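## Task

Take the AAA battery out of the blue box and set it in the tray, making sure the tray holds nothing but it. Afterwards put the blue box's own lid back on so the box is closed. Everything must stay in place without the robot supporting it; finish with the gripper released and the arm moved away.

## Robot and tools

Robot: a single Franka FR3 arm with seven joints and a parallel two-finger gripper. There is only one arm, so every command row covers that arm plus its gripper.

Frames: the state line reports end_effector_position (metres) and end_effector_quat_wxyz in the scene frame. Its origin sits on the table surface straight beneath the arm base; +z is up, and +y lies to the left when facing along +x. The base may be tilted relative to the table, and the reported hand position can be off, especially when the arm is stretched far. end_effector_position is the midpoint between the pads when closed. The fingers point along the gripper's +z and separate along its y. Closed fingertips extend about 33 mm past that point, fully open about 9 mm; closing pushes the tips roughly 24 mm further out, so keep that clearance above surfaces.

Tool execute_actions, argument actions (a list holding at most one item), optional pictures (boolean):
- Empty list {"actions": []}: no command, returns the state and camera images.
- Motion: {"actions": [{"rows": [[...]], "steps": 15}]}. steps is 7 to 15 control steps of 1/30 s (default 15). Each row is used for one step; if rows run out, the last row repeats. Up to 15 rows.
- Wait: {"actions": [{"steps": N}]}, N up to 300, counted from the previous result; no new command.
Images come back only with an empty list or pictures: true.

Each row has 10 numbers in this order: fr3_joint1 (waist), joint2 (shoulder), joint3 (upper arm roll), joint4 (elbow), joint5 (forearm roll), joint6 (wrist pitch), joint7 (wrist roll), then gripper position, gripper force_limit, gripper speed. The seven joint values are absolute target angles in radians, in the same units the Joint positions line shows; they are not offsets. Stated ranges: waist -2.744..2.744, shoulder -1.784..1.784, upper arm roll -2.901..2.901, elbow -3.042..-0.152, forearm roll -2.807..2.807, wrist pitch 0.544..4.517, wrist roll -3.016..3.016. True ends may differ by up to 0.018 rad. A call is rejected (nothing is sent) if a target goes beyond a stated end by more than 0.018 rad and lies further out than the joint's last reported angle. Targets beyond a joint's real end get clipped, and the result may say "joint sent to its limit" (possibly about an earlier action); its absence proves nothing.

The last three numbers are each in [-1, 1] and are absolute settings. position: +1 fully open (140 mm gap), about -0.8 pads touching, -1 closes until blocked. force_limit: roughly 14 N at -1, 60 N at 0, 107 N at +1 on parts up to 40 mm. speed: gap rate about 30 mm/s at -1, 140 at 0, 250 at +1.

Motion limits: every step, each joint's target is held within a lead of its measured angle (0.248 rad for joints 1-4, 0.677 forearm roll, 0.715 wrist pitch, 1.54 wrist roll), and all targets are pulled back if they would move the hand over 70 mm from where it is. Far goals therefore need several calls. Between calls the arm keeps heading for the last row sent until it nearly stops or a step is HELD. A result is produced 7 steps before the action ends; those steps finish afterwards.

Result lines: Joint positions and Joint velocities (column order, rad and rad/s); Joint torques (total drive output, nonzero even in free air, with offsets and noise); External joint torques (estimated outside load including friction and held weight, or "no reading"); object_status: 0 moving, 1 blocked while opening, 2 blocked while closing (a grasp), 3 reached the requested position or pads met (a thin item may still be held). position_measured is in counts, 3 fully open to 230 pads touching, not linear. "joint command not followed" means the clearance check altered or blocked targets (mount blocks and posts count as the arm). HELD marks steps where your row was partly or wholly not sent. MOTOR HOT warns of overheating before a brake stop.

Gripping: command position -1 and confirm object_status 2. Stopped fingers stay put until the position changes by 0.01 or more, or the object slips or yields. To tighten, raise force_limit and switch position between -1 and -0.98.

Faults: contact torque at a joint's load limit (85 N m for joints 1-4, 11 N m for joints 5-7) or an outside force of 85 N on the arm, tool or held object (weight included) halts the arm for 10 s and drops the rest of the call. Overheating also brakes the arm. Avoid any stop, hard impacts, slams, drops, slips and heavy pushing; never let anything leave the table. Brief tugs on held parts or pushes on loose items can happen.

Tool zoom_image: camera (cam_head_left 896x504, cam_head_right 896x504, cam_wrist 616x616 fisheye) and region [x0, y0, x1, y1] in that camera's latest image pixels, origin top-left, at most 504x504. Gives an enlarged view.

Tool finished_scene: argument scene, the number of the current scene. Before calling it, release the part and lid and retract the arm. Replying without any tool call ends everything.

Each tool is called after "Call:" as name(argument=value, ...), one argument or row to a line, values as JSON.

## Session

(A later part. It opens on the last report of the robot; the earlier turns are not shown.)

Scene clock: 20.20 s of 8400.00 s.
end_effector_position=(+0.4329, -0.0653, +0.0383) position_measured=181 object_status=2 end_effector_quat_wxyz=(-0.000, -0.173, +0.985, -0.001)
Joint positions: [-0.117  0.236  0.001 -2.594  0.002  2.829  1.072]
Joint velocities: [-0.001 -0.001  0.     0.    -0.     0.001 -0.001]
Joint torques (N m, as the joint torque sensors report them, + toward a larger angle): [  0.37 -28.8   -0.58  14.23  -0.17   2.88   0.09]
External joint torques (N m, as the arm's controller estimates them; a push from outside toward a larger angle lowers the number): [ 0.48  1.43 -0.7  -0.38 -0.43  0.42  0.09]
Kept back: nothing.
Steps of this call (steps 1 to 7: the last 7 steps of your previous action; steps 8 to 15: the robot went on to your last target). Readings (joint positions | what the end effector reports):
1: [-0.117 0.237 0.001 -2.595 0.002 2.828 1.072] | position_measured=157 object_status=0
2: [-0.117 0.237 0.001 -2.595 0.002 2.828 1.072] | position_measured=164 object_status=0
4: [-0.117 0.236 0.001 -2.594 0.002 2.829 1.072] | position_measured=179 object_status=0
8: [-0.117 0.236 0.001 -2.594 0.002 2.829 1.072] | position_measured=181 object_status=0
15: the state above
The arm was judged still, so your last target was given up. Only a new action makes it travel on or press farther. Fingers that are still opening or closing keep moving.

Call:
execute_actions(
  actions=[
    {"rows":[[-0.119,0.23,0,-2.594,0,2.82,1.075,-1,-0.3,0],[-0.119,0.215,0,-2.595,0,2.805,1.075,-1,-0.3,0],[-0.119,0.2,0,-2.596,0,2.79,1.075,-1,-0.3,0],[-0.119,0.18,0,-2.597,0,2.77,1.075,-1,-0.3,0],[-0.119,0.155,0,-2.598,0,2.745,1.075,-1,-0.3,0],[-0.119,0.13,0,-2.6,0,2.72,1.075,-1,-0.3,0],[-0.119,0.1,0,-2.6,0,2.695,1.075,-1,-0.3,0],[-0.119,0.07,0,-2.6,0,2.67,1.075,-1,-0.3,0],[-0.119,0.04,0,-2.6,0,2.65,1.075,-1,-0.3,0]],"steps":15},
  ],
)

Call:
execute_actions(
  actions=[
    {"rows":[[0,0.03,0,-2.62,0,2.66,1.2,-1,-0.3,0],[0.1,0.02,0,-2.65,0,2.68,1.3,-1,-0.3,0],[0.2,0,0,-2.69,0,2.7,1.4,-1,-0.3,0],[0.3,-0.03,0,-2.73,0,2.72,1.5,-1,-0.3,0],[0.4,-0.06,0,-2.77,0,2.74,1.58,-1,-0.3,0],[0.5,-0.09,0,-2.81,0,2.76,1.58,-1,-0.3,0],[0.6,-0.12,0,-2.85,0,2.78,1.58,-1,-0.3,0],[0.7,-0.15,0,-2.89,0,2.8,1.58,-1,-0.3,0],[0.73,-0.17,0,-2.93,0,2.81,1.58,-1,-0.3,0],[0.73,-0.18,0,-2.96,0,2.82,1.58,-1,-0.3,0]],"steps":15},
  ],
)

Call:
execute_actions(
  actions=[
    {"steps":15},
  ],
)

Call:
execute_actions(
  actions=[
    {"rows":[[0.73,-0.17,0,-2.965,0,2.87,1.58,-1,-0.3,0],[0.73,-0.16,0,-2.965,0,2.9,1.58,-1,-0.3,0],[0.73,-0.14,0,-2.965,0,2.92,1.58,-1,-0.3,0],[0.73,-0.12,0,-2.965,0,2.94,1.58,-1,-0.3,0],[0.73,-0.1,0,-2.965,0,2.96,1.58,-1,-0.3,0],[0.73,-0.08,0,-2.965,0,2.975,1.58,-1,-0.3,0],[0.73,-0.06,0,-2.963,0,2.98,1.58,-1,-0.3,0],[0.73,-0.04,0,-2.962,0,2.98,1.58,-1,-0.3,0],[0.73,-0.02,0,-2.961,0,2.98,1.58,-1,-0.3,0],[0.73,0,0,-2.961,0,2.98,1.58,-1,-0.3,0],[0.73,0.012,0,-2.961,0,2.98,1.58,-1,-0.3,0]],"steps":15},
  ],
)

Call:
execute_actions(
  actions=[
    {"steps":20},
  ],
  pictures=true,
)

Scene clock: 21.53 s of 8400.00 s.
end_effector_position=(+0.4409, -0.0664, +0.0747) position_measured=181 object_status=2 end_effector_quat_wxyz=(+0.010, -0.173, +0.985, -0.004)
Joint positions: [-0.117  0.135  0.001 -2.6    0.002  2.754  1.072]
Joint velocities: [ 0.    -0.784 -0.    -0.009 -0.001 -0.507  0.001]
Joint torques (N m, as the joint torque sensors report them, + toward a larger angle): [ -0.54 -28.94  -1.18  17.35  -0.13   2.38   0.02]
External joint torques (N m, as the arm's controller estimates them; a push from outside toward a larger angle lowers the number): [-0.46 -0.98 -1.24 -0.56 -0.44 -0.54  0.02]
Steps of this call (steps 1 to 32: nothing new was sent; steps 33 to 40: the first 8 steps of this action). Readings (joint positions | what the end effector reports):
33: [-0.117 0.236 0.001 -2.594 0.002 2.828 1.072] | position_measured=181 object_status=2
34: [-0.117 0.233 0.001 -2.595 0.002 2.825 1.072] | position_measured=181 object_status=2
36: [-0.117 0.216 0.001 -2.597 0.002 2.811 1.072] | position_measured=181 object_status=2
40: the state above

Scene clock: 22.03 s of 8400.00 s.
end_effector_position=(+0.3944, +0.0681, +0.1008) position_measured=181 object_status=2 end_effector_quat_wxyz=(+0.010, -0.249, +0.969, -0.002)
Joint positions: [ 0.207 -0.05  -0.004 -2.747  0.003  2.715  1.236]
Joint velocities: [ 1.422 -0.711  0.102 -0.997 -0.003  0.281  0.69 ]
Joint torques (N m, as the joint torque sensors report them, + toward a larger angle): [ -2.18 -21.54  -3.59  17.22   0.04   3.15   0.15]
External joint torques (N m, as the arm's controller estimates them; a push from outside toward a larger angle lowers the number): [ 2.83 -0.92  0.78 -1.61 -0.26  0.52  0.16]
Steps of this call (steps 1 to 7: the last 7 steps of your previous action; steps 8 to 15: the first 8 steps of this action). Readings (joint positions | what the end effector reports):
8: [-0.099 0.039 -0.009 -2.600 0.003 2.677 1.082] | position_measured=181 object_status=2
9: [-0.064 0.035 -0.014 -2.609 0.003 2.677 1.097] | position_measured=181 object_status=2
11: [0.021 0.021 -0.012 -2.637 0.003 2.684 1.136] | position_measured=181 object_status=2
15: the state above

Scene clock: 22.53 s of 8400.00 s.
end_effector_position=(+0.2579, +0.2148, +0.0882) position_measured=181 object_status=2 end_effector_quat_wxyz=(+0.014, -0.375, +0.927, +0.003)
Joint positions: [ 0.725 -0.178  0.003 -2.958  0.     2.809  1.496]
Joint velocities: [ 0.036 -0.007 -0.02  -0.008  0.     0.051  0.264]
Joint torques (N m, as the joint torque sensors report them, + toward a larger angle): [  0.76 -18.5   -1.89  12.75   0.39   2.89   0.11]
External joint torques (N m, as the arm's controller estimates them; a push from outside toward a larger angle lowers the number): [ 1.   -1.59 -1.49 -2.74  0.06  0.42  0.12]
Kept back: nothing.
Steps of this call (steps 1 to 7: the last 7 steps of your previous action; steps 8 to 15: the robot went on to your last target). Readings (joint positions | what the end effector reports):
1: [0.257 -0.074 -0.003 -2.781 0.003 2.726 1.258] | position_measured=181 object_status=2
2: [0.307 -0.097 -0.001 -2.815 0.002 2.737 1.280] | position_measured=181 object_status=2
4: [0.415 -0.131 -0.001 -2.874 0.002 2.756 1.322] | position_measured=181 object_status=2
8: [0.644 -0.166 0.004 -2.938 0.001 2.786 1.403] | position_measured=181 object_status=2
15: the state above

Scene clock: 22.80 s of 8400.00 s.
end_effector_position=(+0.2600, +0.2170, +0.0675) position_measured=181 object_status=2 end_effector_quat_wxyz=(+0.023, -0.354, +0.935, +0.006)
Joint positions: [ 0.727 -0.086  0.001 -2.961  0.     2.923  1.543]
Joint velocities: [ 0.001  0.578 -0.001  0.001 -0.001  0.328  0.111]
Joint torques (N m, as the joint torque sensors report them, + toward a larger angle): [  2.09 -19.3   -1.34  11.99   0.27   3.15   0.34]
External joint torques (N m, as the arm's controller estimates them; a push from outside toward a larger angle lowers the number): [ 2.13  1.1  -1.23 -1.11  0.06  0.6   0.35]
Steps of this call (steps 1 to 8: the first 8 steps of this action). Readings (joint positions | what the end effector reports):
1: [0.726 -0.177 0.003 -2.959 0.000 2.817 1.504] | position_measured=181 object_status=2
2: [0.726 -0.174 0.002 -2.960 0.000 2.831 1.512] | position_measured=181 object_status=2
4: [0.727 -0.155 0.002 -2.961 0.000 2.862 1.525] | position_measured=181 object_status=2
8: the state above

Scene clock: 23.47 s of 8400.00 s.
end_effector_position=(+0.2465, +0.2056, +0.0407) position_measured=181 object_status=2 end_effector_quat_wxyz=(+0.002, -0.340, +0.941, -0.001)
Joint positions: [ 0.727  0.01   0.001 -2.962  0.     2.976  1.573]
Joint velocities: [ 0.002  0.    -0.002  0.    -0.001  0.006  0.011]
Joint torques (N m, as the joint torque sensors report them, + toward a larger angle): [  1.32 -18.42  -1.15  12.04   0.2    2.91   0.15]
External joint torques (N m, as the arm's controller estimates them; a push from outside toward a larger angle lowers the number): [ 1.37  1.54 -1.11  0.22  0.06  0.48  0.15]
Kept back: nothing.
Steps of this call (steps 1 to 7: the last 7 steps of your previous action; steps 8 to 20: the robot went on to your last target). Readings (joint positions | what the end effector reports):
1: [0.727 -0.066 0.001 -2.961 0.000 2.933 1.547] | position_measured=181 object_status=2
2: [0.727 -0.046 0.001 -2.961 0.000 2.941 1.550] | position_measured=181 object_status=2
4: [0.727 -0.012 0.001 -2.961 0.000 2.952 1.555] | position_measured=181 object_status=2
8: [0.727 0.009 0.001 -2.962 0.000 2.965 1.563] | position_measured=181 object_status=2
20: the state above

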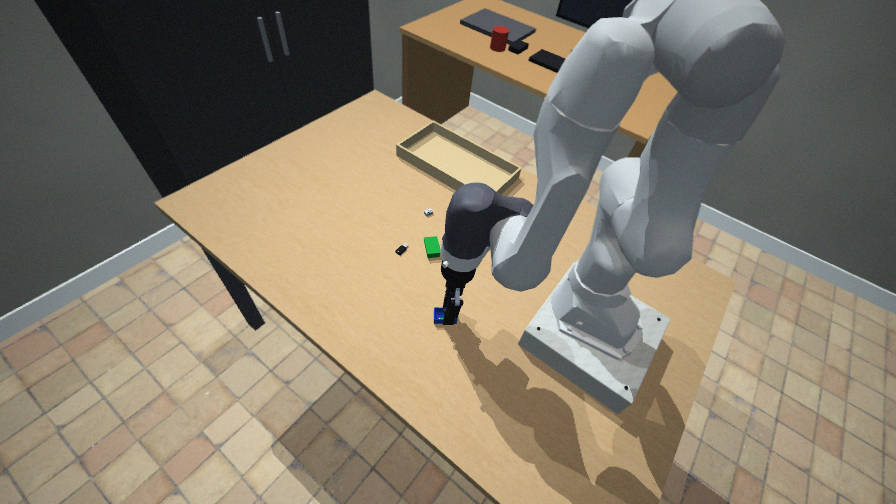

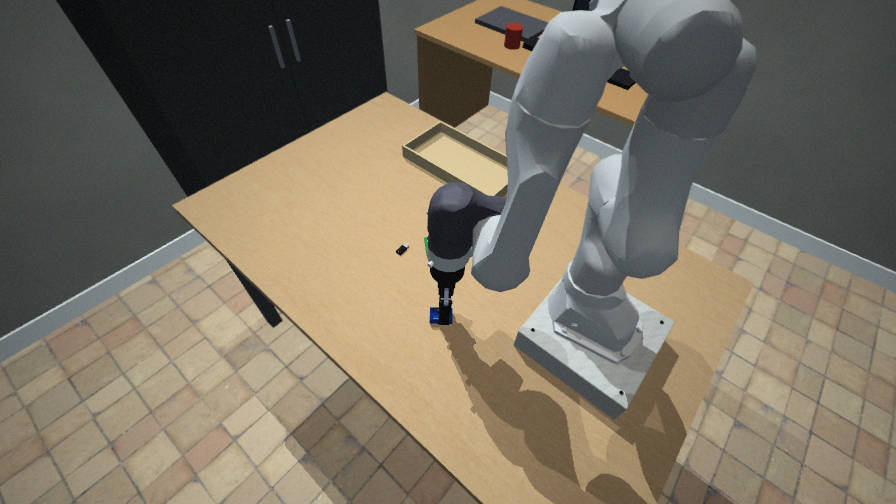

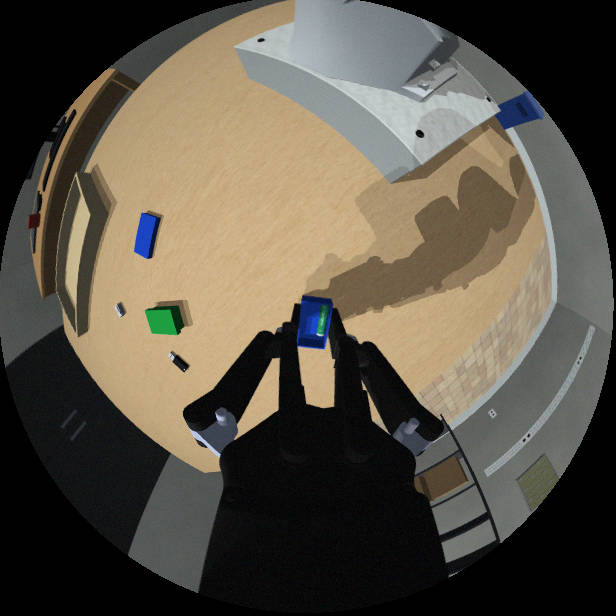

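Call:
execute_actions(
  actions=[
    {"rows":[[0.73,0.016,0,-2.961,0,2.982,1.58,-1,-0.3,0],[0.73,0.016,0,-2.961,0,2.982,1.58,-1,-0.3,0],[0.73,0.016,0,-2.961,0,2.982,1.58,0.1,-0.3,0]],"steps":12},
  ],
)

Call:
execute_actions(
  actions=[
    {"rows":[[0.73,0.016,0,-2.961,0,2.982,1.58,0.1,0,0],[0.73,0,0,-2.961,0,2.97,1.58,0.1,0,0],[0.73,-0.03,0,-2.962,0,2.94,1.58,0.1,0,0],[0.73,-0.06,0,-2.963,0,2.91,1.58,0.1,0,0],[0.73,-0.1,0,-2.964,0,2.87,1.58,0.1,0,0],[0.73,-0.14,0,-2.96,0,2.83,1.58,0.1,0,0],[0.73,-0.18,0,-2.95,0,2.78,1.58,0.1,0,0],[0.73,-0.22,0,-2.9,0,2.7,1.58,0.1,0,0],[0.73,-0.26,0,-2.8,0,2.6,1.58,0.1,0,0],[0.73,-0.3,0,-2.7,0,2.5,1.58,0.1,0,0]],"steps":15},
  ],
)

Call:
execute_actions(
  actions=[
    {"rows":[[0.73,-0.3,0,-2.55,0,2.3,1.58,0.1,0,0],[0.73,-0.25,0,-2.4,0,2.1,1.58,0.1,0,0],[0.73,-0.15,0,-2.25,0,1.9,1.58,0.1,0,0],[0.73,-0.05,0,-2.1,0,1.7,1.58,0.1,0,0],[0.73,0.05,0,-1.95,0,1.5,1.58,0.1,0,0],[0.73,0.15,0,-1.8,0,1.35,1.58,0.1,0,0],[0.73,0.25,0,-1.65,0,1.25,1.58,0.1,0,0],[0.73,0.35,0,-1.55,0,1.2,1.58,0.1,0,0],[0.73,0.45,0,-1.475,0,1.2,1.58,0.1,0,0]],"steps":15},
  ],
)

Call:
execute_actions(
  actions=[
    {"steps":25},
  ],
)

Call:
execute_actions(
  actions=[
    {"rows":[[0.73,0.55,0,-1.475,0,1.2,1.58,0.1,0,0],[0.73,0.65,0,-1.475,0,1.2,1.58,0.1,0,0],[0.73,0.75,0,-1.475,0,1.2,1.58,0.1,0,0],[0.73,0.85,0,-1.475,0,1.2,1.58,0.1,0,0],[0.73,0.93,0,-1.475,0,1.2,1.58,0.1,0,0],[0.73,0.977,0,-1.475,0,1.2,1.58,0.1,0,0]],"steps":15},
  ],
)

Call:
execute_actions(
  actions=[
    {"steps":20},
  ],
  pictures=true,
)

Scene clock: 25.03 s of 8400.00 s.
end_effector_position=(+0.2461, +0.2053, +0.0398) position_measured=168 object_status=0 end_effector_quat_wxyz=(+0.002, -0.338, +0.941, -0.001)
Joint positions: [ 0.727  0.014  0.001 -2.962  0.     2.979  1.577]
Joint velocities: [ 0.     0.008 -0.001 -0.     0.     0.003  0.   ]
Joint torques (N m, as the joint torque sensors report them, + toward a larger angle): [  1.95 -18.22  -0.91  11.49   0.27   2.99   0.06]
External joint torques (N m, as the arm's controller estimates them; a push from outside toward a larger angle lowers the number): [ 2.07  1.93 -0.81 -0.32  0.12  0.55  0.06]
Steps of this call (steps 1 to 15: the robot went on to your last target; steps 16 to 42: nothing new was sent; steps 43 to 47: the first 5 steps of this action). Readings (joint positions | what the end effector reports):
43: [0.727 0.011 0.001 -2.962 0.000 2.978 1.577] | position_measured=181 object_status=2
44: [0.727 0.012 0.001 -2.962 0.000 2.978 1.577] | position_measured=181 object_status=2
46: [0.727 0.014 0.001 -2.962 0.000 2.978 1.577] | position_measured=181 object_status=0
47: the state above

Scene clock: 25.53 s of 8400.00 s.
end_effector_position=(+0.2628, +0.2193, +0.0798) position_measured=117 object_status=3 end_effector_quat_wxyz=(+0.022, -0.338, +0.941, +0.006)
Joint positions: [ 0.727 -0.131  0.001 -2.952  0.     2.867  1.577]
Joint velocities: [ 0.003 -1.036 -0.001  0.482  0.    -1.055  0.   ]
Joint torques (N m, as the joint torque sensors report them, + toward a larger angle): [  2.35 -21.95  -1.33  21.75   0.28   3.63   0.14]
External joint torques (N m, as the arm's controller estimates them; a push from outside toward a larger angle lowers the number): [ 2.62 -1.96 -0.97  0.24 -0.15 -0.44  0.14]
Steps of this call (steps 1 to 7: the last 7 steps of your previous action; steps 8 to 15: the first 8 steps of this action). Readings (joint positions | what the end effector reports):
8: [0.727 0.014 0.001 -2.962 0.000 2.979 1.577] | position_measured=117 object_status=0
9: [0.727 0.013 0.001 -2.962 0.000 2.978 1.577] | position_measured=117 object_status=0
11: [0.727 -0.011 0.001 -2.964 0.000 2.962 1.577] | position_measured=117 object_status=0
15: the state above

Scene clock: 26.03 s of 8400.00 s.
end_effector_position=(+0.3472, +0.2907, +0.2315) position_measured=117 object_status=3 end_effector_quat_wxyz=(-0.050, -0.338, +0.940, -0.020)
Joint positions: [ 0.728 -0.11   0.001 -2.351 -0.     2.133  1.577]
Joint velocities: [ 0.001  1.013 -0.001  1.018 -0.    -1.583 -0.   ]
Joint torques (N m, as the joint torque sensors report them, + toward a larger angle): [  0.93 -28.1   -0.75  18.17   0.73   1.06   0.  ]
External joint torques (N m, as the arm's controller estimates them; a push from outside toward a larger angle lowers the number): [ 0.99  1.57 -0.58  0.26  0.11 -0.59  0.  ]
Steps of this call (steps 1 to 7: the last 7 steps of your previous action; steps 8 to 15: the first 8 steps of this action). Readings (joint positions | what the end effector reports):
8: [0.728 -0.293 0.001 -2.685 0.000 2.573 1.577] | position_measured=117 object_status=3
9: [0.728 -0.282 0.001 -2.619 -0.000 2.493 1.577] | position_measured=117 object_status=3
11: [0.728 -0.237 0.001 -2.494 -0.000 2.353 1.577] | position_measured=117 object_status=3
15: the state above

Scene clock: 26.87 s of 8400.00 s.
end_effector_position=(+0.3535, +0.2962, +0.3029) position_measured=117 object_status=3 end_effector_quat_wxyz=(-0.323, -0.317, +0.884, -0.120)
Joint positions: [ 0.728  0.446  0.001 -1.477 -0.     1.22   1.577]
Joint velocities: [-0.     0.05   0.001 -0.001 -0.001 -0.109 -0.001]
Joint torques (N m, as the joint torque sensors report them, + toward a larger angle): [  1.83 -43.23  -0.54  21.91   0.97  -0.03   0.08]
External joint torques (N m, as the arm's controller estimates them; a push from outside toward a larger angle lowers the number): [ 1.99  2.1  -0.84 -0.78  0.2  -0.36  0.06]
Kept back: nothing.
Steps of this call (steps 1 to 7: the last 7 steps of your previous action; steps 8 to 25: the robot went on to your last target). Readings (joint positions | what the end effector reports):
1: [0.728 -0.076 0.001 -2.316 -0.000 2.077 1.577] | position_measured=117 object_status=3
2: [0.728 -0.041 0.001 -2.281 -0.000 2.021 1.577] | position_measured=117 object_status=3
4: [0.728 0.027 0.001 -2.211 -0.000 1.908 1.577] | position_measured=117 object_status=3
8: [0.728 0.196 0.001 -2.032 -0.000 1.658 1.577] | position_measured=117 object_status=3
25: the state above

Scene clock: 27.13 s of 8400.00 s.
end_effector_position=(+0.3204, +0.2682, +0.1838) position_measured=117 object_status=3 end_effector_quat_wxyz=(-0.440, -0.298, +0.832, -0.162)
Joint positions: [ 0.728  0.724  0.001 -1.463 -0.     1.213  1.577]
Joint velocities: [-0.     1.298 -0.    -0.042 -0.001 -0.     0.   ]
Joint torques (N m, as the joint torque sensors report them, + toward a larger angle): [  1.06 -51.18  -0.5   17.46   0.73  -1.63  -0.08]
External joint torques (N m, as the arm's controller estimates them; a push from outside toward a larger angle lowers the number): [ 1.28  2.58 -0.99 -2.02  0.12 -0.3  -0.1 ]
Steps of this call (steps 1 to 8: the first 8 steps of this action). Readings (joint positions | what the end effector reports):
1: [0.728 0.456 0.001 -1.470 -0.000 1.217 1.577] | position_measured=117 object_status=3
2: [0.728 0.481 0.001 -1.463 -0.000 1.215 1.577] | position_measured=117 object_status=3
4: [0.728 0.555 0.001 -1.460 -0.000 1.215 1.577] | position_measured=117 object_status=3
8: the state above

Scene clock: 27.80 s of 8400.00 s.
end_effector_position=(+0.2618, +0.2188, +0.0888) position_measured=117 object_status=3 end_effector_quat_wxyz=(-0.549, -0.273, +0.763, -0.202)
Joint positions: [ 0.728  0.977  0.001 -1.476 -0.     1.203  1.577]
Joint velocities: [ 0.     0.002  0.     0.001 -0.    -0.002  0.   ]
Joint torques (N m, as the joint torque sensors report them, + toward a larger angle): [  2.03 -48.81  -0.22  15.99   0.71  -1.87   0.07]
External joint torques (N m, as the arm's controller estimates them; a push from outside toward a larger angle lowers the number): [ 2.23  0.33 -0.88 -0.36  0.2  -0.33  0.05]
Kept back: nothing.
Steps of this call (steps 1 to 7: the last 7 steps of your previous action; steps 8 to 20: the robot went on to your last target). Readings (joint positions | what the end effector reports):
1: [0.728 0.768 0.001 -1.464 -0.000 1.212 1.577] | position_measured=117 object_status=3
2: [0.728 0.812 0.001 -1.465 -0.000 1.212 1.577] | position_measured=117 object_status=3
4: [0.728 0.897 0.001 -1.469 -0.000 1.210 1.577] | position_measured=117 object_status=3
8: [0.728 0.988 0.001 -1.485 -0.000 1.205 1.577] | position_measured=117 object_status=3
20: the state above

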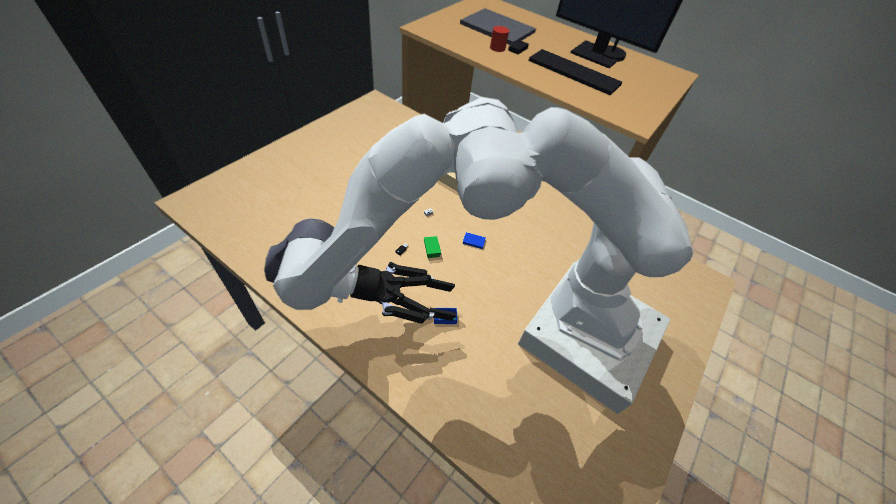

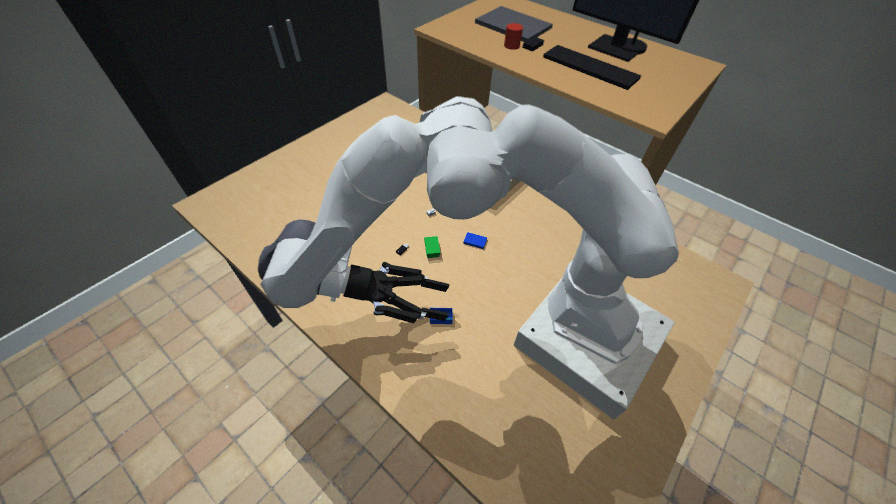

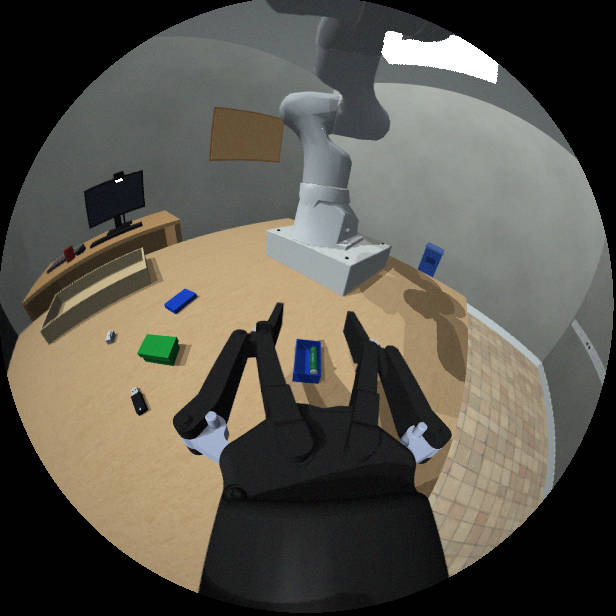

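Matches prediction. Descend slowly.

Call:
execute_actions(
  actions=[
    {"rows":[[0.73,0.99,0,-1.466,0,1.207,1.58,0.1,-0.3,0],[0.73,1.005,0,-1.456,0,1.212,1.58,0.1,-0.3,0],[0.73,1.02,0,-1.446,0,1.217,1.58,0.1,-0.3,0],[0.73,1.035,0,-1.436,0,1.222,1.58,0.1,-0.3,0],[0.73,1.05,0,-1.426,0,1.227,1.58,0.1,-0.3,0],[0.73,1.065,0,-1.416,0,1.233,1.58,0.1,-0.3,0],[0.73,1.08,0,-1.406,0,1.238,1.58,0.1,-0.3,0],[0.73,1.095,0,-1.396,0,1.243,1.58,0.1,-0.3,0],[0.73,1.11,0,-1.386,0,1.248,1.58,0.1,-0.3,0],[0.73,1.12,0,-1.379,0,1.252,1.58,0.1,-0.3,0],[0.73,1.128,0,-1.374,0,1.254,1.58,0.1,-0.3,0]],"steps":15},
  ],
)

Call:
execute_actions(
  actions=[
    {"steps":15},
  ],
  pictures=true,
)

Scene clock: 28.43 s of 8400.00 s.
end_effector_position=(+0.2631, +0.2198, +0.0579) position_measured=117 object_status=3 end_effector_quat_wxyz=(-0.551, -0.273, +0.762, -0.203)
Joint positions: [ 0.728  1.057  0.001 -1.417 -0.     1.221  1.577]
Joint velocities: [-0.     0.461  0.     0.26   0.001  0.132 -0.001]
Joint torques (N m, as the joint torque sensors report them, + toward a larger angle): [  1.45 -48.25  -0.1   15.07   0.67  -1.66   0.06]
External joint torques (N m, as the arm's controller estimates them; a push from outside toward a larger angle lowers the number): [ 1.67  2.89 -0.78 -0.06  0.19  0.33  0.03]
Steps of this call (steps 1 to 11: the robot went on to your last target; steps 12 to 19: the first 8 steps of this action). Readings (joint positions | what the end effector reports):
12: [0.728 0.979 0.001 -1.474 -0.000 1.203 1.577] | position_measured=117 object_status=3
13: [0.728 0.983 0.001 -1.468 -0.000 1.203 1.577] | position_measured=117 object_status=3
15: [0.728 1.001 0.001 -1.453 -0.000 1.207 1.577] | position_measured=117 object_status=3
19: the state above

Scene clock: 28.93 s of 8400.00 s.
end_effector_position=(+0.2610, +0.2179, +0.0265) position_measured=117 object_status=3 end_effector_quat_wxyz=(-0.551, -0.273, +0.762, -0.203)
Joint positions: [ 0.728  1.129  0.001 -1.376 -0.     1.25   1.577]
Joint velocities: [-0.    -0.001 -0.001  0.001  0.001  0.009  0.001]
Joint torques (N m, as the joint torque sensors report them, + toward a larger angle): [  2.02 -50.51   0.22  16.03   0.71  -1.13   0.12]
External joint torques (N m, as the arm's controller estimates them; a push from outside toward a larger angle lowers the number): [ 2.23 -0.39 -0.52  0.36  0.24  0.45  0.09]
Kept back: nothing.
Steps of this call (steps 1 to 7: the last 7 steps of your previous action; steps 8 to 15: the robot went on to your last target). Readings (joint positions | what the end effector reports):
1: [0.728 1.073 0.001 -1.408 -0.000 1.226 1.577] | position_measured=117 object_status=3
2: [0.728 1.088 0.001 -1.400 -0.000 1.230 1.577] | position_measured=117 object_status=3
4: [0.728 1.113 0.001 -1.388 -0.000 1.237 1.577] | position_measured=117 object_status=3
8: [0.728 1.129 0.001 -1.381 -0.000 1.245 1.577] | position_measured=117 object_status=3
15: the state above

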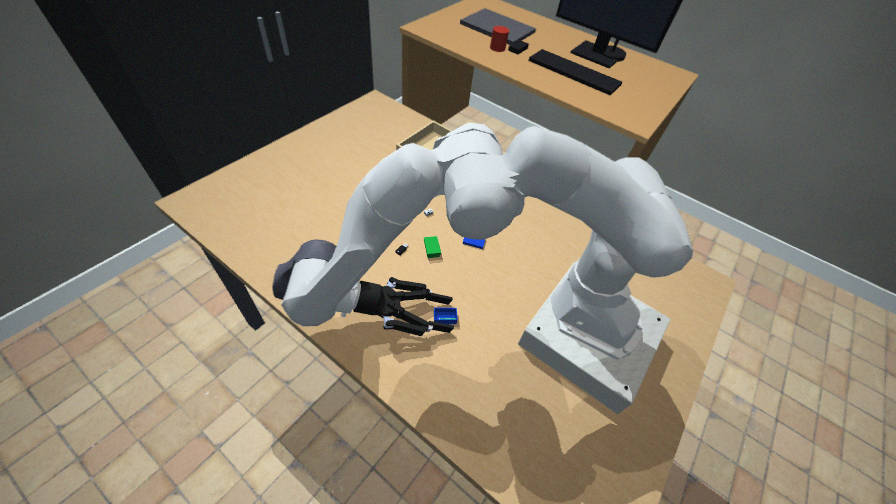

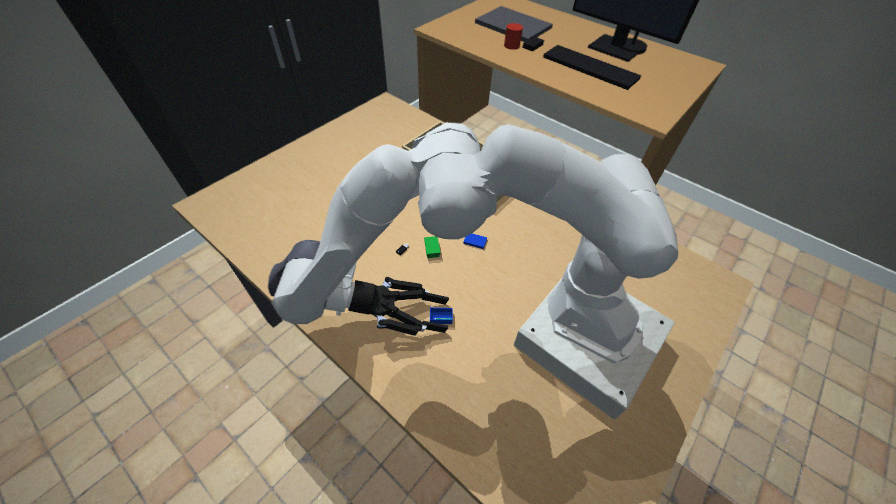

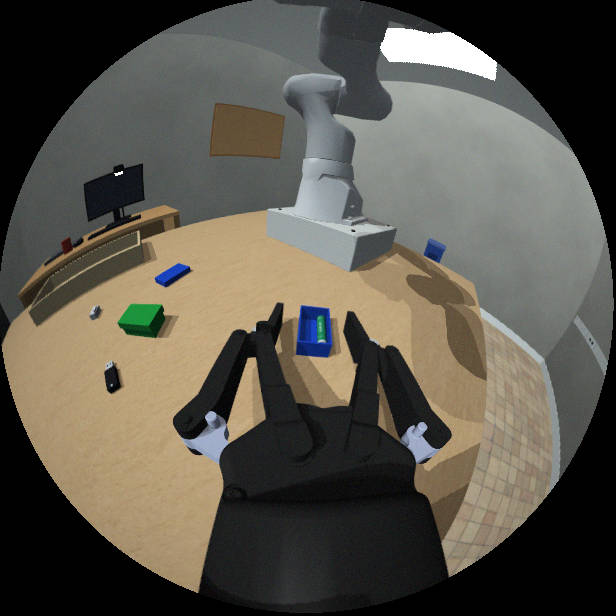

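Call:
execute_actions(
  actions=[
    {"rows":[[0.73,1.128,0,-1.374,0,1.254,1.58,-1,-0.2,0]],"steps":15},
  ],
)

Call:
execute_actions(
  actions=[
    {"steps":12},
  ],
)

Call:
execute_actions(
  actions=[
    {"rows":[[0.73,1.12,0,-1.378,0,1.254,1.58,-1,-0.2,0],[0.73,1.1,0,-1.39,0,1.27,1.58,-1,-0.2,0],[0.73,1.08,0,-1.395,0,1.29,1.58,-1,-0.2,0],[0.73,1.05,0,-1.39,0,1.31,1.58,-1,-0.2,0],[0.73,1.02,0,-1.38,0,1.33,1.58,-1,-0.2,0],[0.73,0.99,0,-1.36,0,1.35,1.58,-1,-0.2,0],[0.73,0.96,0,-1.33,0,1.36,1.58,-1,-0.2,0],[0.73,0.94,0,-1.3,0,1.35,1.58,-1,-0.2,0],[0.73,0.93,0,-1.3,0,1.33,1.58,-1,-0.2,0]],"steps":15},
  ],
)

Call:
execute_actions(
  actions=[
    {"steps":15},
  ],
  pictures=true,
)

Scene clock: 29.63 s of 8400.00 s.
end_effector_position=(+0.2614, +0.2182, +0.0261) position_measured=168 object_status=0 end_effector_quat_wxyz=(-0.550, -0.273, +0.762, -0.203)
Joint positions: [ 0.728  1.129  0.001 -1.376 -0.     1.252  1.577]
Joint velocities: [ 0.    -0.001 -0.    -0.     0.001  0.001  0.001]
Joint torques (N m, as the joint torque sensors report them, + toward a larger angle): [  1.99 -50.43  -0.66  15.91   0.54  -1.28   0.01]
External joint torques (N m, as the arm's controller estimates them; a push from outside toward a larger angle lowers the number): [ 2.13  0.01 -1.44  0.07  0.05  0.29 -0.02]
Steps of this call (steps 1 to 13: the robot went on to your last target; steps 14 to 21: the first 8 steps of this action). Readings (joint positions | what the end effector reports):
14: [0.728 1.129 0.001 -1.376 -0.000 1.251 1.577] | position_measured=117 object_status=0
15: [0.728 1.129 0.001 -1.376 -0.000 1.251 1.577] | position_measured=122 object_status=0
17: [0.728 1.129 0.001 -1.376 -0.000 1.251 1.577] | position_measured=137 object_status=0
21: the state above

Scene clock: 30.03 s of 8400.00 s.
end_effector_position=(+0.2614, +0.2182, +0.0262) position_measured=181 object_status=2 end_effector_quat_wxyz=(-0.550, -0.273, +0.762, -0.203)
Joint positions: [ 0.728  1.129  0.001 -1.376 -0.     1.252  1.577]
Joint velocities: [-0.     0.001  0.    -0.002 -0.     0.    -0.   ]
Joint torques (N m, as the joint torque sensors report them, + toward a larger angle): [  1.86 -50.33  -0.19  15.23   0.59  -1.23   0.09]
External joint torques (N m, as the arm's controller estimates them; a push from outside toward a larger angle lowers the number): [ 2.   -0.34 -0.98 -0.36  0.11  0.35  0.06]
Kept back: nothing.
Steps of this call (steps 1 to 7: the last 7 steps of your previous action; steps 8 to 12: the robot went on to your last target). Readings (joint positions | what the end effector reports):
1: [0.728 1.129 0.001 -1.376 -0.000 1.252 1.577] | position_measured=175 object_status=0
2: [0.728 1.129 0.001 -1.376 -0.000 1.252 1.577] | position_measured=180 object_status=0
4: [0.728 1.129 0.001 -1.376 -0.000 1.252 1.577] | position_measured=181 object_status=0
8: [0.728 1.129 0.001 -1.376 -0.000 1.252 1.577] | position_measured=181 object_status=2
12: the state above

Scene clock: 30.30 s of 8400.00 s.
end_effector_position=(+0.3037, +0.2537, +0.0519) position_measured=181 object_status=2 end_effector_quat_wxyz=(-0.484, -0.289, +0.806, -0.178)
Joint positions: [ 0.728  1.024  0.001 -1.363 -0.     1.304  1.577]
Joint velocities: [-0.001 -0.66  -0.002  0.508 -0.001  0.199  0.   ]
Joint torques (N m, as the joint torque sensors report them, + toward a larger angle): [  1.78 -53.56  -0.21  17.43   0.69  -1.04   0.03]
External joint torques (N m, as the arm's controller estimates them; a push from outside toward a larger angle lowers the number): [ 2.15 -1.84 -0.84  0.46  0.11  0.38  0.01]
Steps of this call (steps 1 to 8: the first 8 steps of this action). Readings (joint positions | what the end effector reports):
1: [0.728 1.128 0.001 -1.376 -0.000 1.252 1.577] | position_measured=181 object_status=2
2: [0.728 1.124 0.001 -1.380 -0.000 1.254 1.577] | position_measured=181 object_status=2
4: [0.728 1.105 0.001 -1.391 -0.000 1.266 1.577] | position_measured=181 object_status=2
8: the state above

Scene clock: 30.80 s of 8400.00 s.
end_effector_position=(+0.3543, +0.2961, +0.0950) position_measured=181 object_status=2 end_effector_quat_wxyz=(-0.409, -0.304, +0.847, -0.151)
Joint positions: [ 0.728  0.93   0.001 -1.299 -0.     1.327  1.577]
Joint velocities: [ 0.     0.013 -0.001 -0.004 -0.     0.001  0.001]
Joint torques (N m, as the joint torque sensors report them, + toward a larger angle): [  1.53 -51.05  -0.03  18.91   0.86  -0.01   0.19]
External joint torques (N m, as the arm's controller estimates them; a push from outside toward a larger angle lowers the number): [ 1.7   2.46 -0.72 -1.68  0.2   0.37  0.17]
Kept back: nothing.
Steps of this call (steps 1 to 7: the last 7 steps of your previous action; steps 8 to 15: the robot went on to your last target). Readings (joint positions | what the end effector reports):
1: [0.728 1.001 0.001 -1.346 -0.000 1.308 1.577] | position_measured=181 object_status=2
2: [0.728 0.978 0.001 -1.331 -0.000 1.312 1.577] | position_measured=181 object_status=2
4: [0.728 0.938 0.001 -1.307 -0.000 1.319 1.577] | position_measured=181 object_status=2
8: [0.728 0.917 0.001 -1.295 -0.000 1.326 1.577] | position_measured=181 object_status=2
15: the state above

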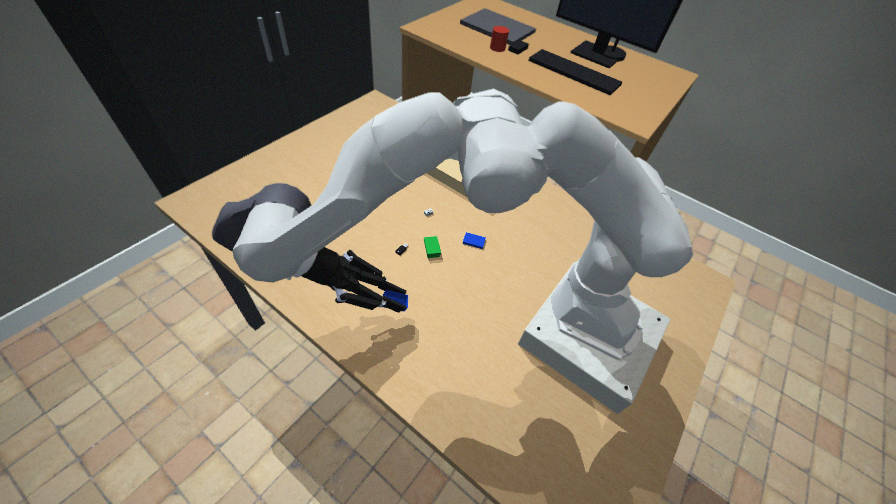

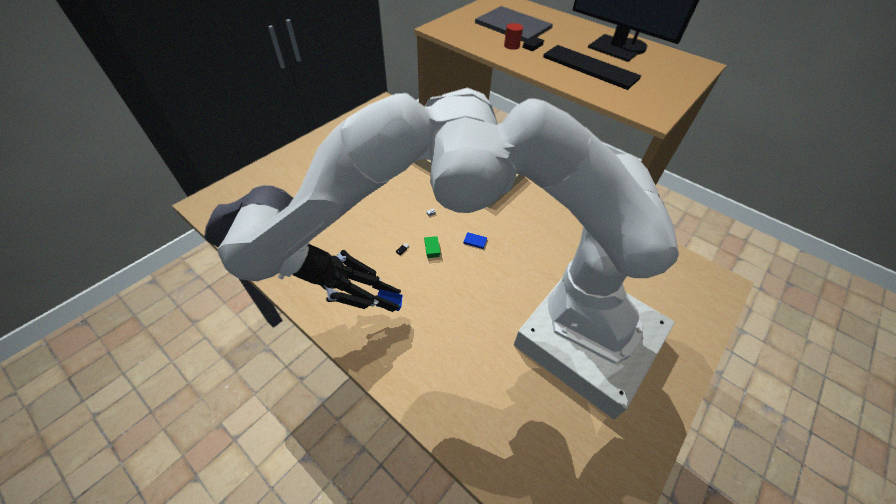

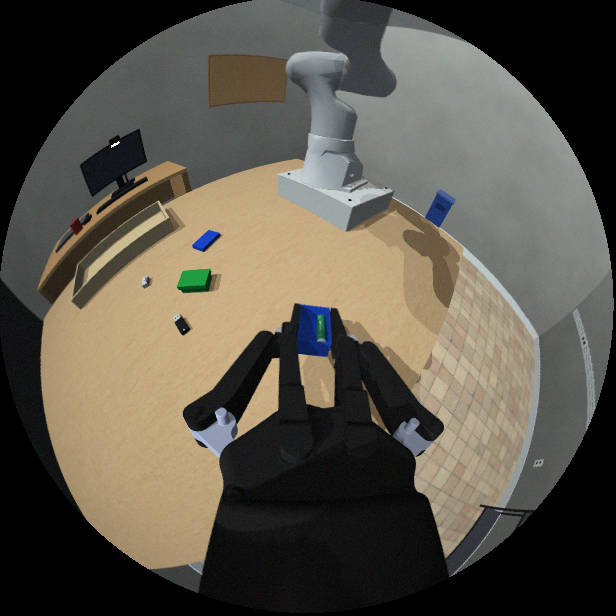

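Call:
execute_actions(
  actions=[
    {"rows":[[0.68,0.91,0,-1.3,0,1.3,1.58,-1,-0.2,0],[0.6,0.89,0,-1.3,0,1.27,1.58,-1,-0.2,0],[0.5,0.87,0,-1.3,0,1.24,1.58,-1,-0.2,0],[0.4,0.85,0,-1.3,0,1.22,1.58,-1,-0.2,0],[0.3,0.85,0,-1.3,0,1.22,1.58,-1,-0.2,0],[0.2,0.85,0,-1.3,0,1.22,1.58,-1,-0.2,0],[0.1,0.85,0,-1.3,0,1.22,1.58,-1,-0.2,0],[0,0.85,0,-1.3,0,1.22,1.58,-1,-0.2,0],[-0.1,0.85,0,-1.3,0,1.22,1.58,-1,-0.2,0],[-0.2,0.85,0,-1.3,0,1.22,1.58,-1,-0.2,0],[-0.3,0.85,0,-1.3,0,1.22,1.58,-1,-0.2,0],[-0.4,0.85,0,-1.3,0,1.22,1.58,-1,-0.2,0],[-0.45,0.85,0,-1.3,0,1.22,1.58,-1,-0.2,0],[-0.5,0.85,0,-1.3,0,1.22,1.58,-1,-0.2,0]],"steps":15},
  ],
)

Call:
execute_actions(
  actions=[
    {"steps":25},
  ],
  pictures=true,
)

Scene clock: 31.50 s of 8400.00 s.
end_effector_position=(+0.4104, +0.2164, +0.1304) position_measured=181 object_status=2 end_effector_quat_wxyz=(-0.423, -0.212, +0.876, -0.099)
Joint positions: [ 0.501  0.875  0.014 -1.3    0.002  1.277  1.577]
Joint velocities: [-1.192 -0.182 -0.078  0.023  0.    -0.145  0.   ]
Joint torques (N m, as the joint torque sensors report them, + toward a larger angle): [  1.6  -48.57   0.11  17.67   0.56  -1.06   0.05]
External joint torques (N m, as the arm's controller estimates them; a push from outside toward a larger angle lowers the number): [-0.08 -0.52 -0.94  0.04  0.15 -0.34  0.04]
Steps of this call (steps 1 to 13: the robot went on to your last target; steps 14 to 21: the first 8 steps of this action). Readings (joint positions | what the end effector reports):
14: [0.724 0.929 0.004 -1.300 -0.000 1.325 1.577] | position_measured=181 object_status=2
15: [0.708 0.923 0.012 -1.302 0.001 1.317 1.577] | position_measured=181 object_status=2
17: [0.651 0.907 0.019 -1.303 0.002 1.300 1.577] | position_measured=181 object_status=2
21: the state above

Scene clock: 32.33 s of 8400.00 s.
end_effector_position=(+0.3860, -0.2460, +0.1522) position_measured=181 object_status=2 end_effector_quat_wxyz=(-0.429, +0.253, +0.860, +0.114)
Joint positions: [-0.515  0.852 -0.017 -1.298 -0.002  1.228  1.577]
Joint velocities: [-0.224 -0.006 -0.017  0.    -0.007 -0.029 -0.   ]
Joint torques (N m, as the joint torque sensors report them, + toward a larger angle): [ 18.4  -51.2   10.79  18.32   1.39  -0.86   0.02]
External joint torques (N m, as the arm's controller estimates them; a push from outside toward a larger angle lowers the number): [-1.43  0.26 -2.21 -2.04 -0.64 -0.36 -0.03]
Kept back: nothing.
Steps of this call (steps 1 to 7: the last 7 steps of your previous action; steps 8 to 25: the robot went on to your last target). Readings (joint positions | what the end effector reports):
1: [0.460 0.870 0.013 -1.299 0.002 1.272 1.577] | position_measured=181 object_status=2
2: [0.418 0.865 0.011 -1.299 0.002 1.268 1.577] | position_measured=181 object_status=2
4: [0.334 0.859 0.009 -1.298 0.002 1.261 1.577] | position_measured=181 object_status=2
8: [0.159 0.854 0.005 -1.298 0.002 1.250 1.577] | position_measured=181 object_status=2
25: the state above

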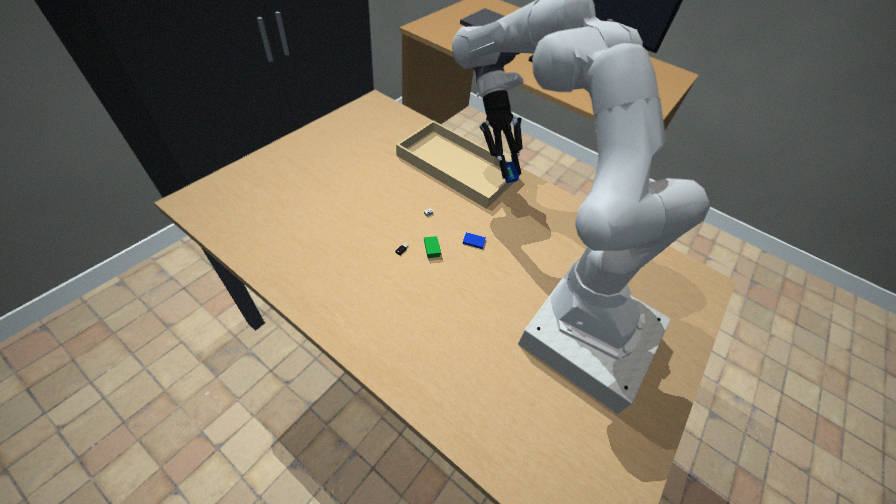

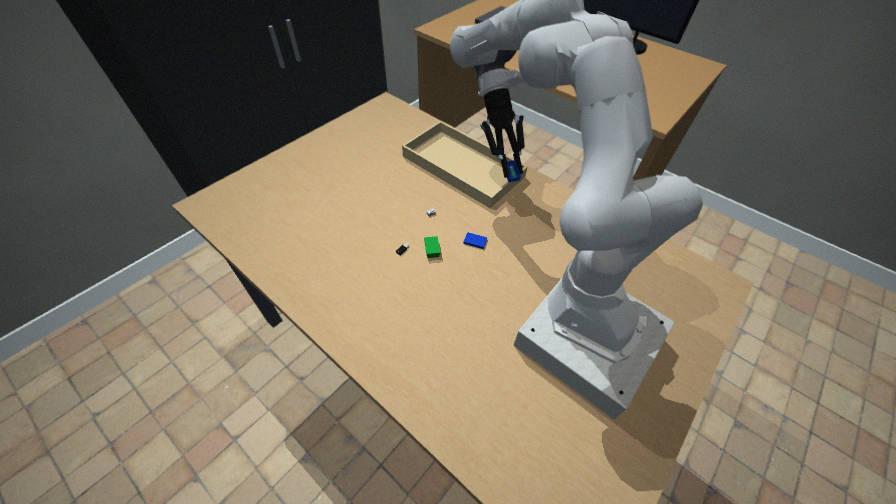

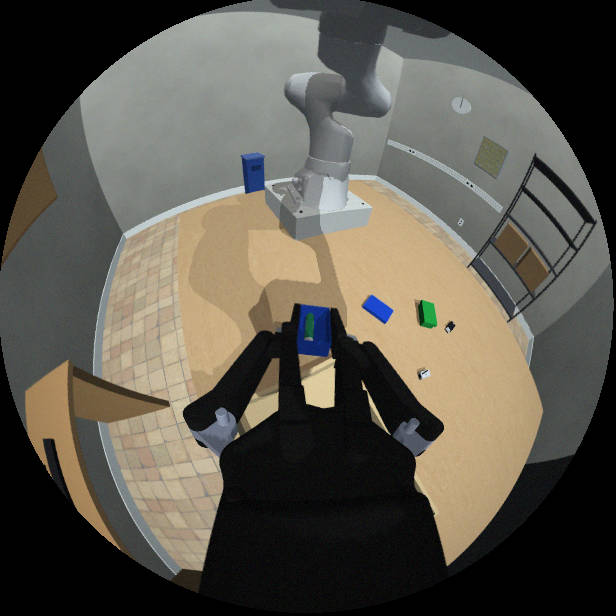

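Call:
execute_actions(
  actions=[
    {"rows":[[-0.48,0.86,0,-1.26,0,1.23,1.58,-1,-0.2,0],[-0.46,0.88,0,-1.22,0,1.24,1.58,-1,-0.2,0],[-0.44,0.9,0,-1.18,0,1.25,1.58,-1,-0.2,0],[-0.43,0.92,0,-1.14,0,1.26,1.58,-1,-0.2,0],[-0.43,0.94,0,-1.1,0,1.27,1.58,-1,-0.2,0],[-0.43,0.96,0,-1.07,0,1.27,1.58,-1,-0.2,0],[-0.43,0.98,0,-1.04,0,1.27,1.58,-1,-0.2,0],[-0.43,1.0,0,-1.01,0,1.27,1.58,-1,-0.2,0]],"steps":15},
  ],
)

Call:
execute_actions(
  actions=[
    {"steps":20},
  ],
  pictures=true,
)

Scene clock: 33.53 s of 8400.00 s.
end_effector_position=(+0.4686, -0.2355, +0.1409) position_measured=181 object_status=2 end_effector_quat_wxyz=(-0.369, +0.216, +0.900, +0.085)
Joint positions: [-0.433  0.952  0.001 -1.08  -0.002  1.252  1.577]
Joint velocities: [0.177 0.518 0.046 0.911 0.005 0.139 0.   ]
Joint torques (N m, as the joint torque sensors report them, + toward a larger angle): [ -4.94 -51.14  -3.07  17.81   1.    -0.81   0.13]
External joint torques (N m, as the arm's controller estimates them; a push from outside toward a larger angle lowers the number): [2.61 0.15 0.3  0.57 0.81 0.26 0.12]
Steps of this call (steps 1 to 28: the robot went on to your last target; steps 29 to 36: the first 8 steps of this action). Readings (joint positions | what the end effector reports):
29: [-0.498 0.855 -0.001 -1.291 -0.002 1.223 1.577] | position_measured=181 object_status=2
30: [-0.493 0.862 -0.003 -1.273 -0.002 1.224 1.577] | position_measured=181 object_status=2
32: [-0.473 0.887 -0.006 -1.215 -0.002 1.232 1.577] | position_measured=181 object_status=2
36: the state above

Scene clock: 34.20 s of 8400.00 s.
end_effector_position=(+0.4855, -0.2407, +0.1285) position_measured=181 object_status=2 end_effector_quat_wxyz=(-0.353, +0.215, +0.907, +0.080)
Joint positions: [-0.428  0.999  0.001 -1.012 -0.001  1.267  1.577]
Joint velocities: [ 0.    -0.    -0.001  0.001  0.001  0.002 -0.   ]
Joint torques (N m, as the joint torque sensors report them, + toward a larger angle): [ -0.86 -53.6   -0.02  21.7    1.18   0.41   0.05]
External joint torques (N m, as the arm's controller estimates them; a push from outside toward a larger angle lowers the number): [-0.71  1.24 -0.75 -0.03  0.45  0.28  0.03]
Kept back: nothing.
Steps of this call (steps 1 to 7: the last 7 steps of your previous action; steps 8 to 20: the robot went on to your last target). Readings (joint positions | what the end effector reports):
1: [-0.429 0.966 0.003 -1.056 -0.001 1.256 1.577] | position_measured=181 object_status=2
2: [-0.426 0.977 0.003 -1.041 -0.001 1.259 1.577] | position_measured=181 object_status=2
4: [-0.426 0.990 0.003 -1.025 -0.001 1.262 1.577] | position_measured=181 object_status=2
8: [-0.427 0.999 0.001 -1.015 -0.001 1.265 1.577] | position_measured=181 object_status=2
20: the state above

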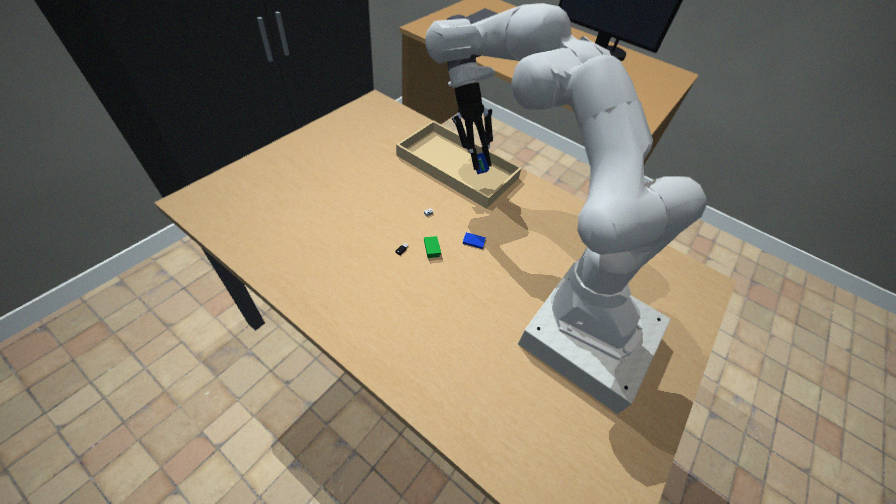

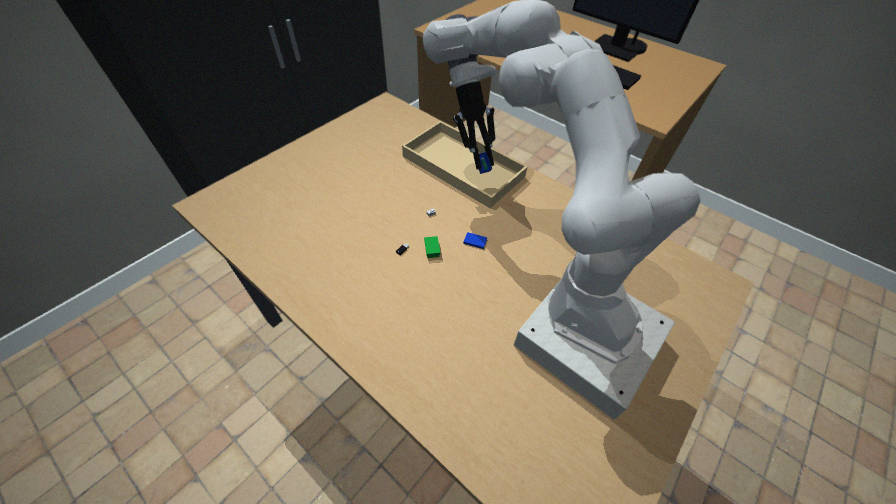

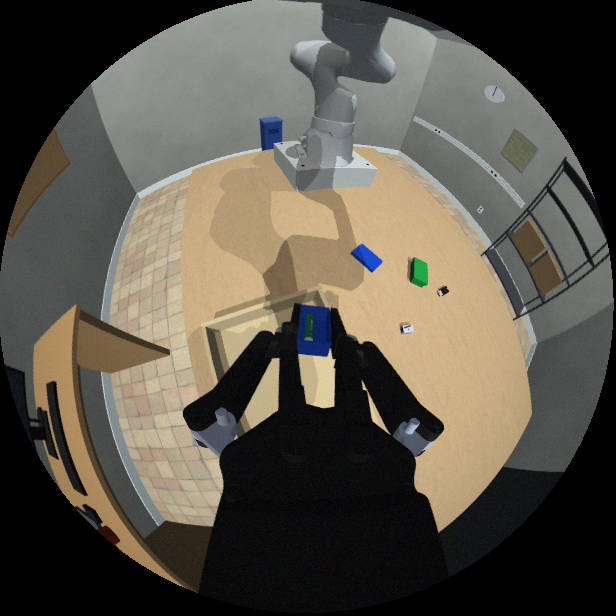

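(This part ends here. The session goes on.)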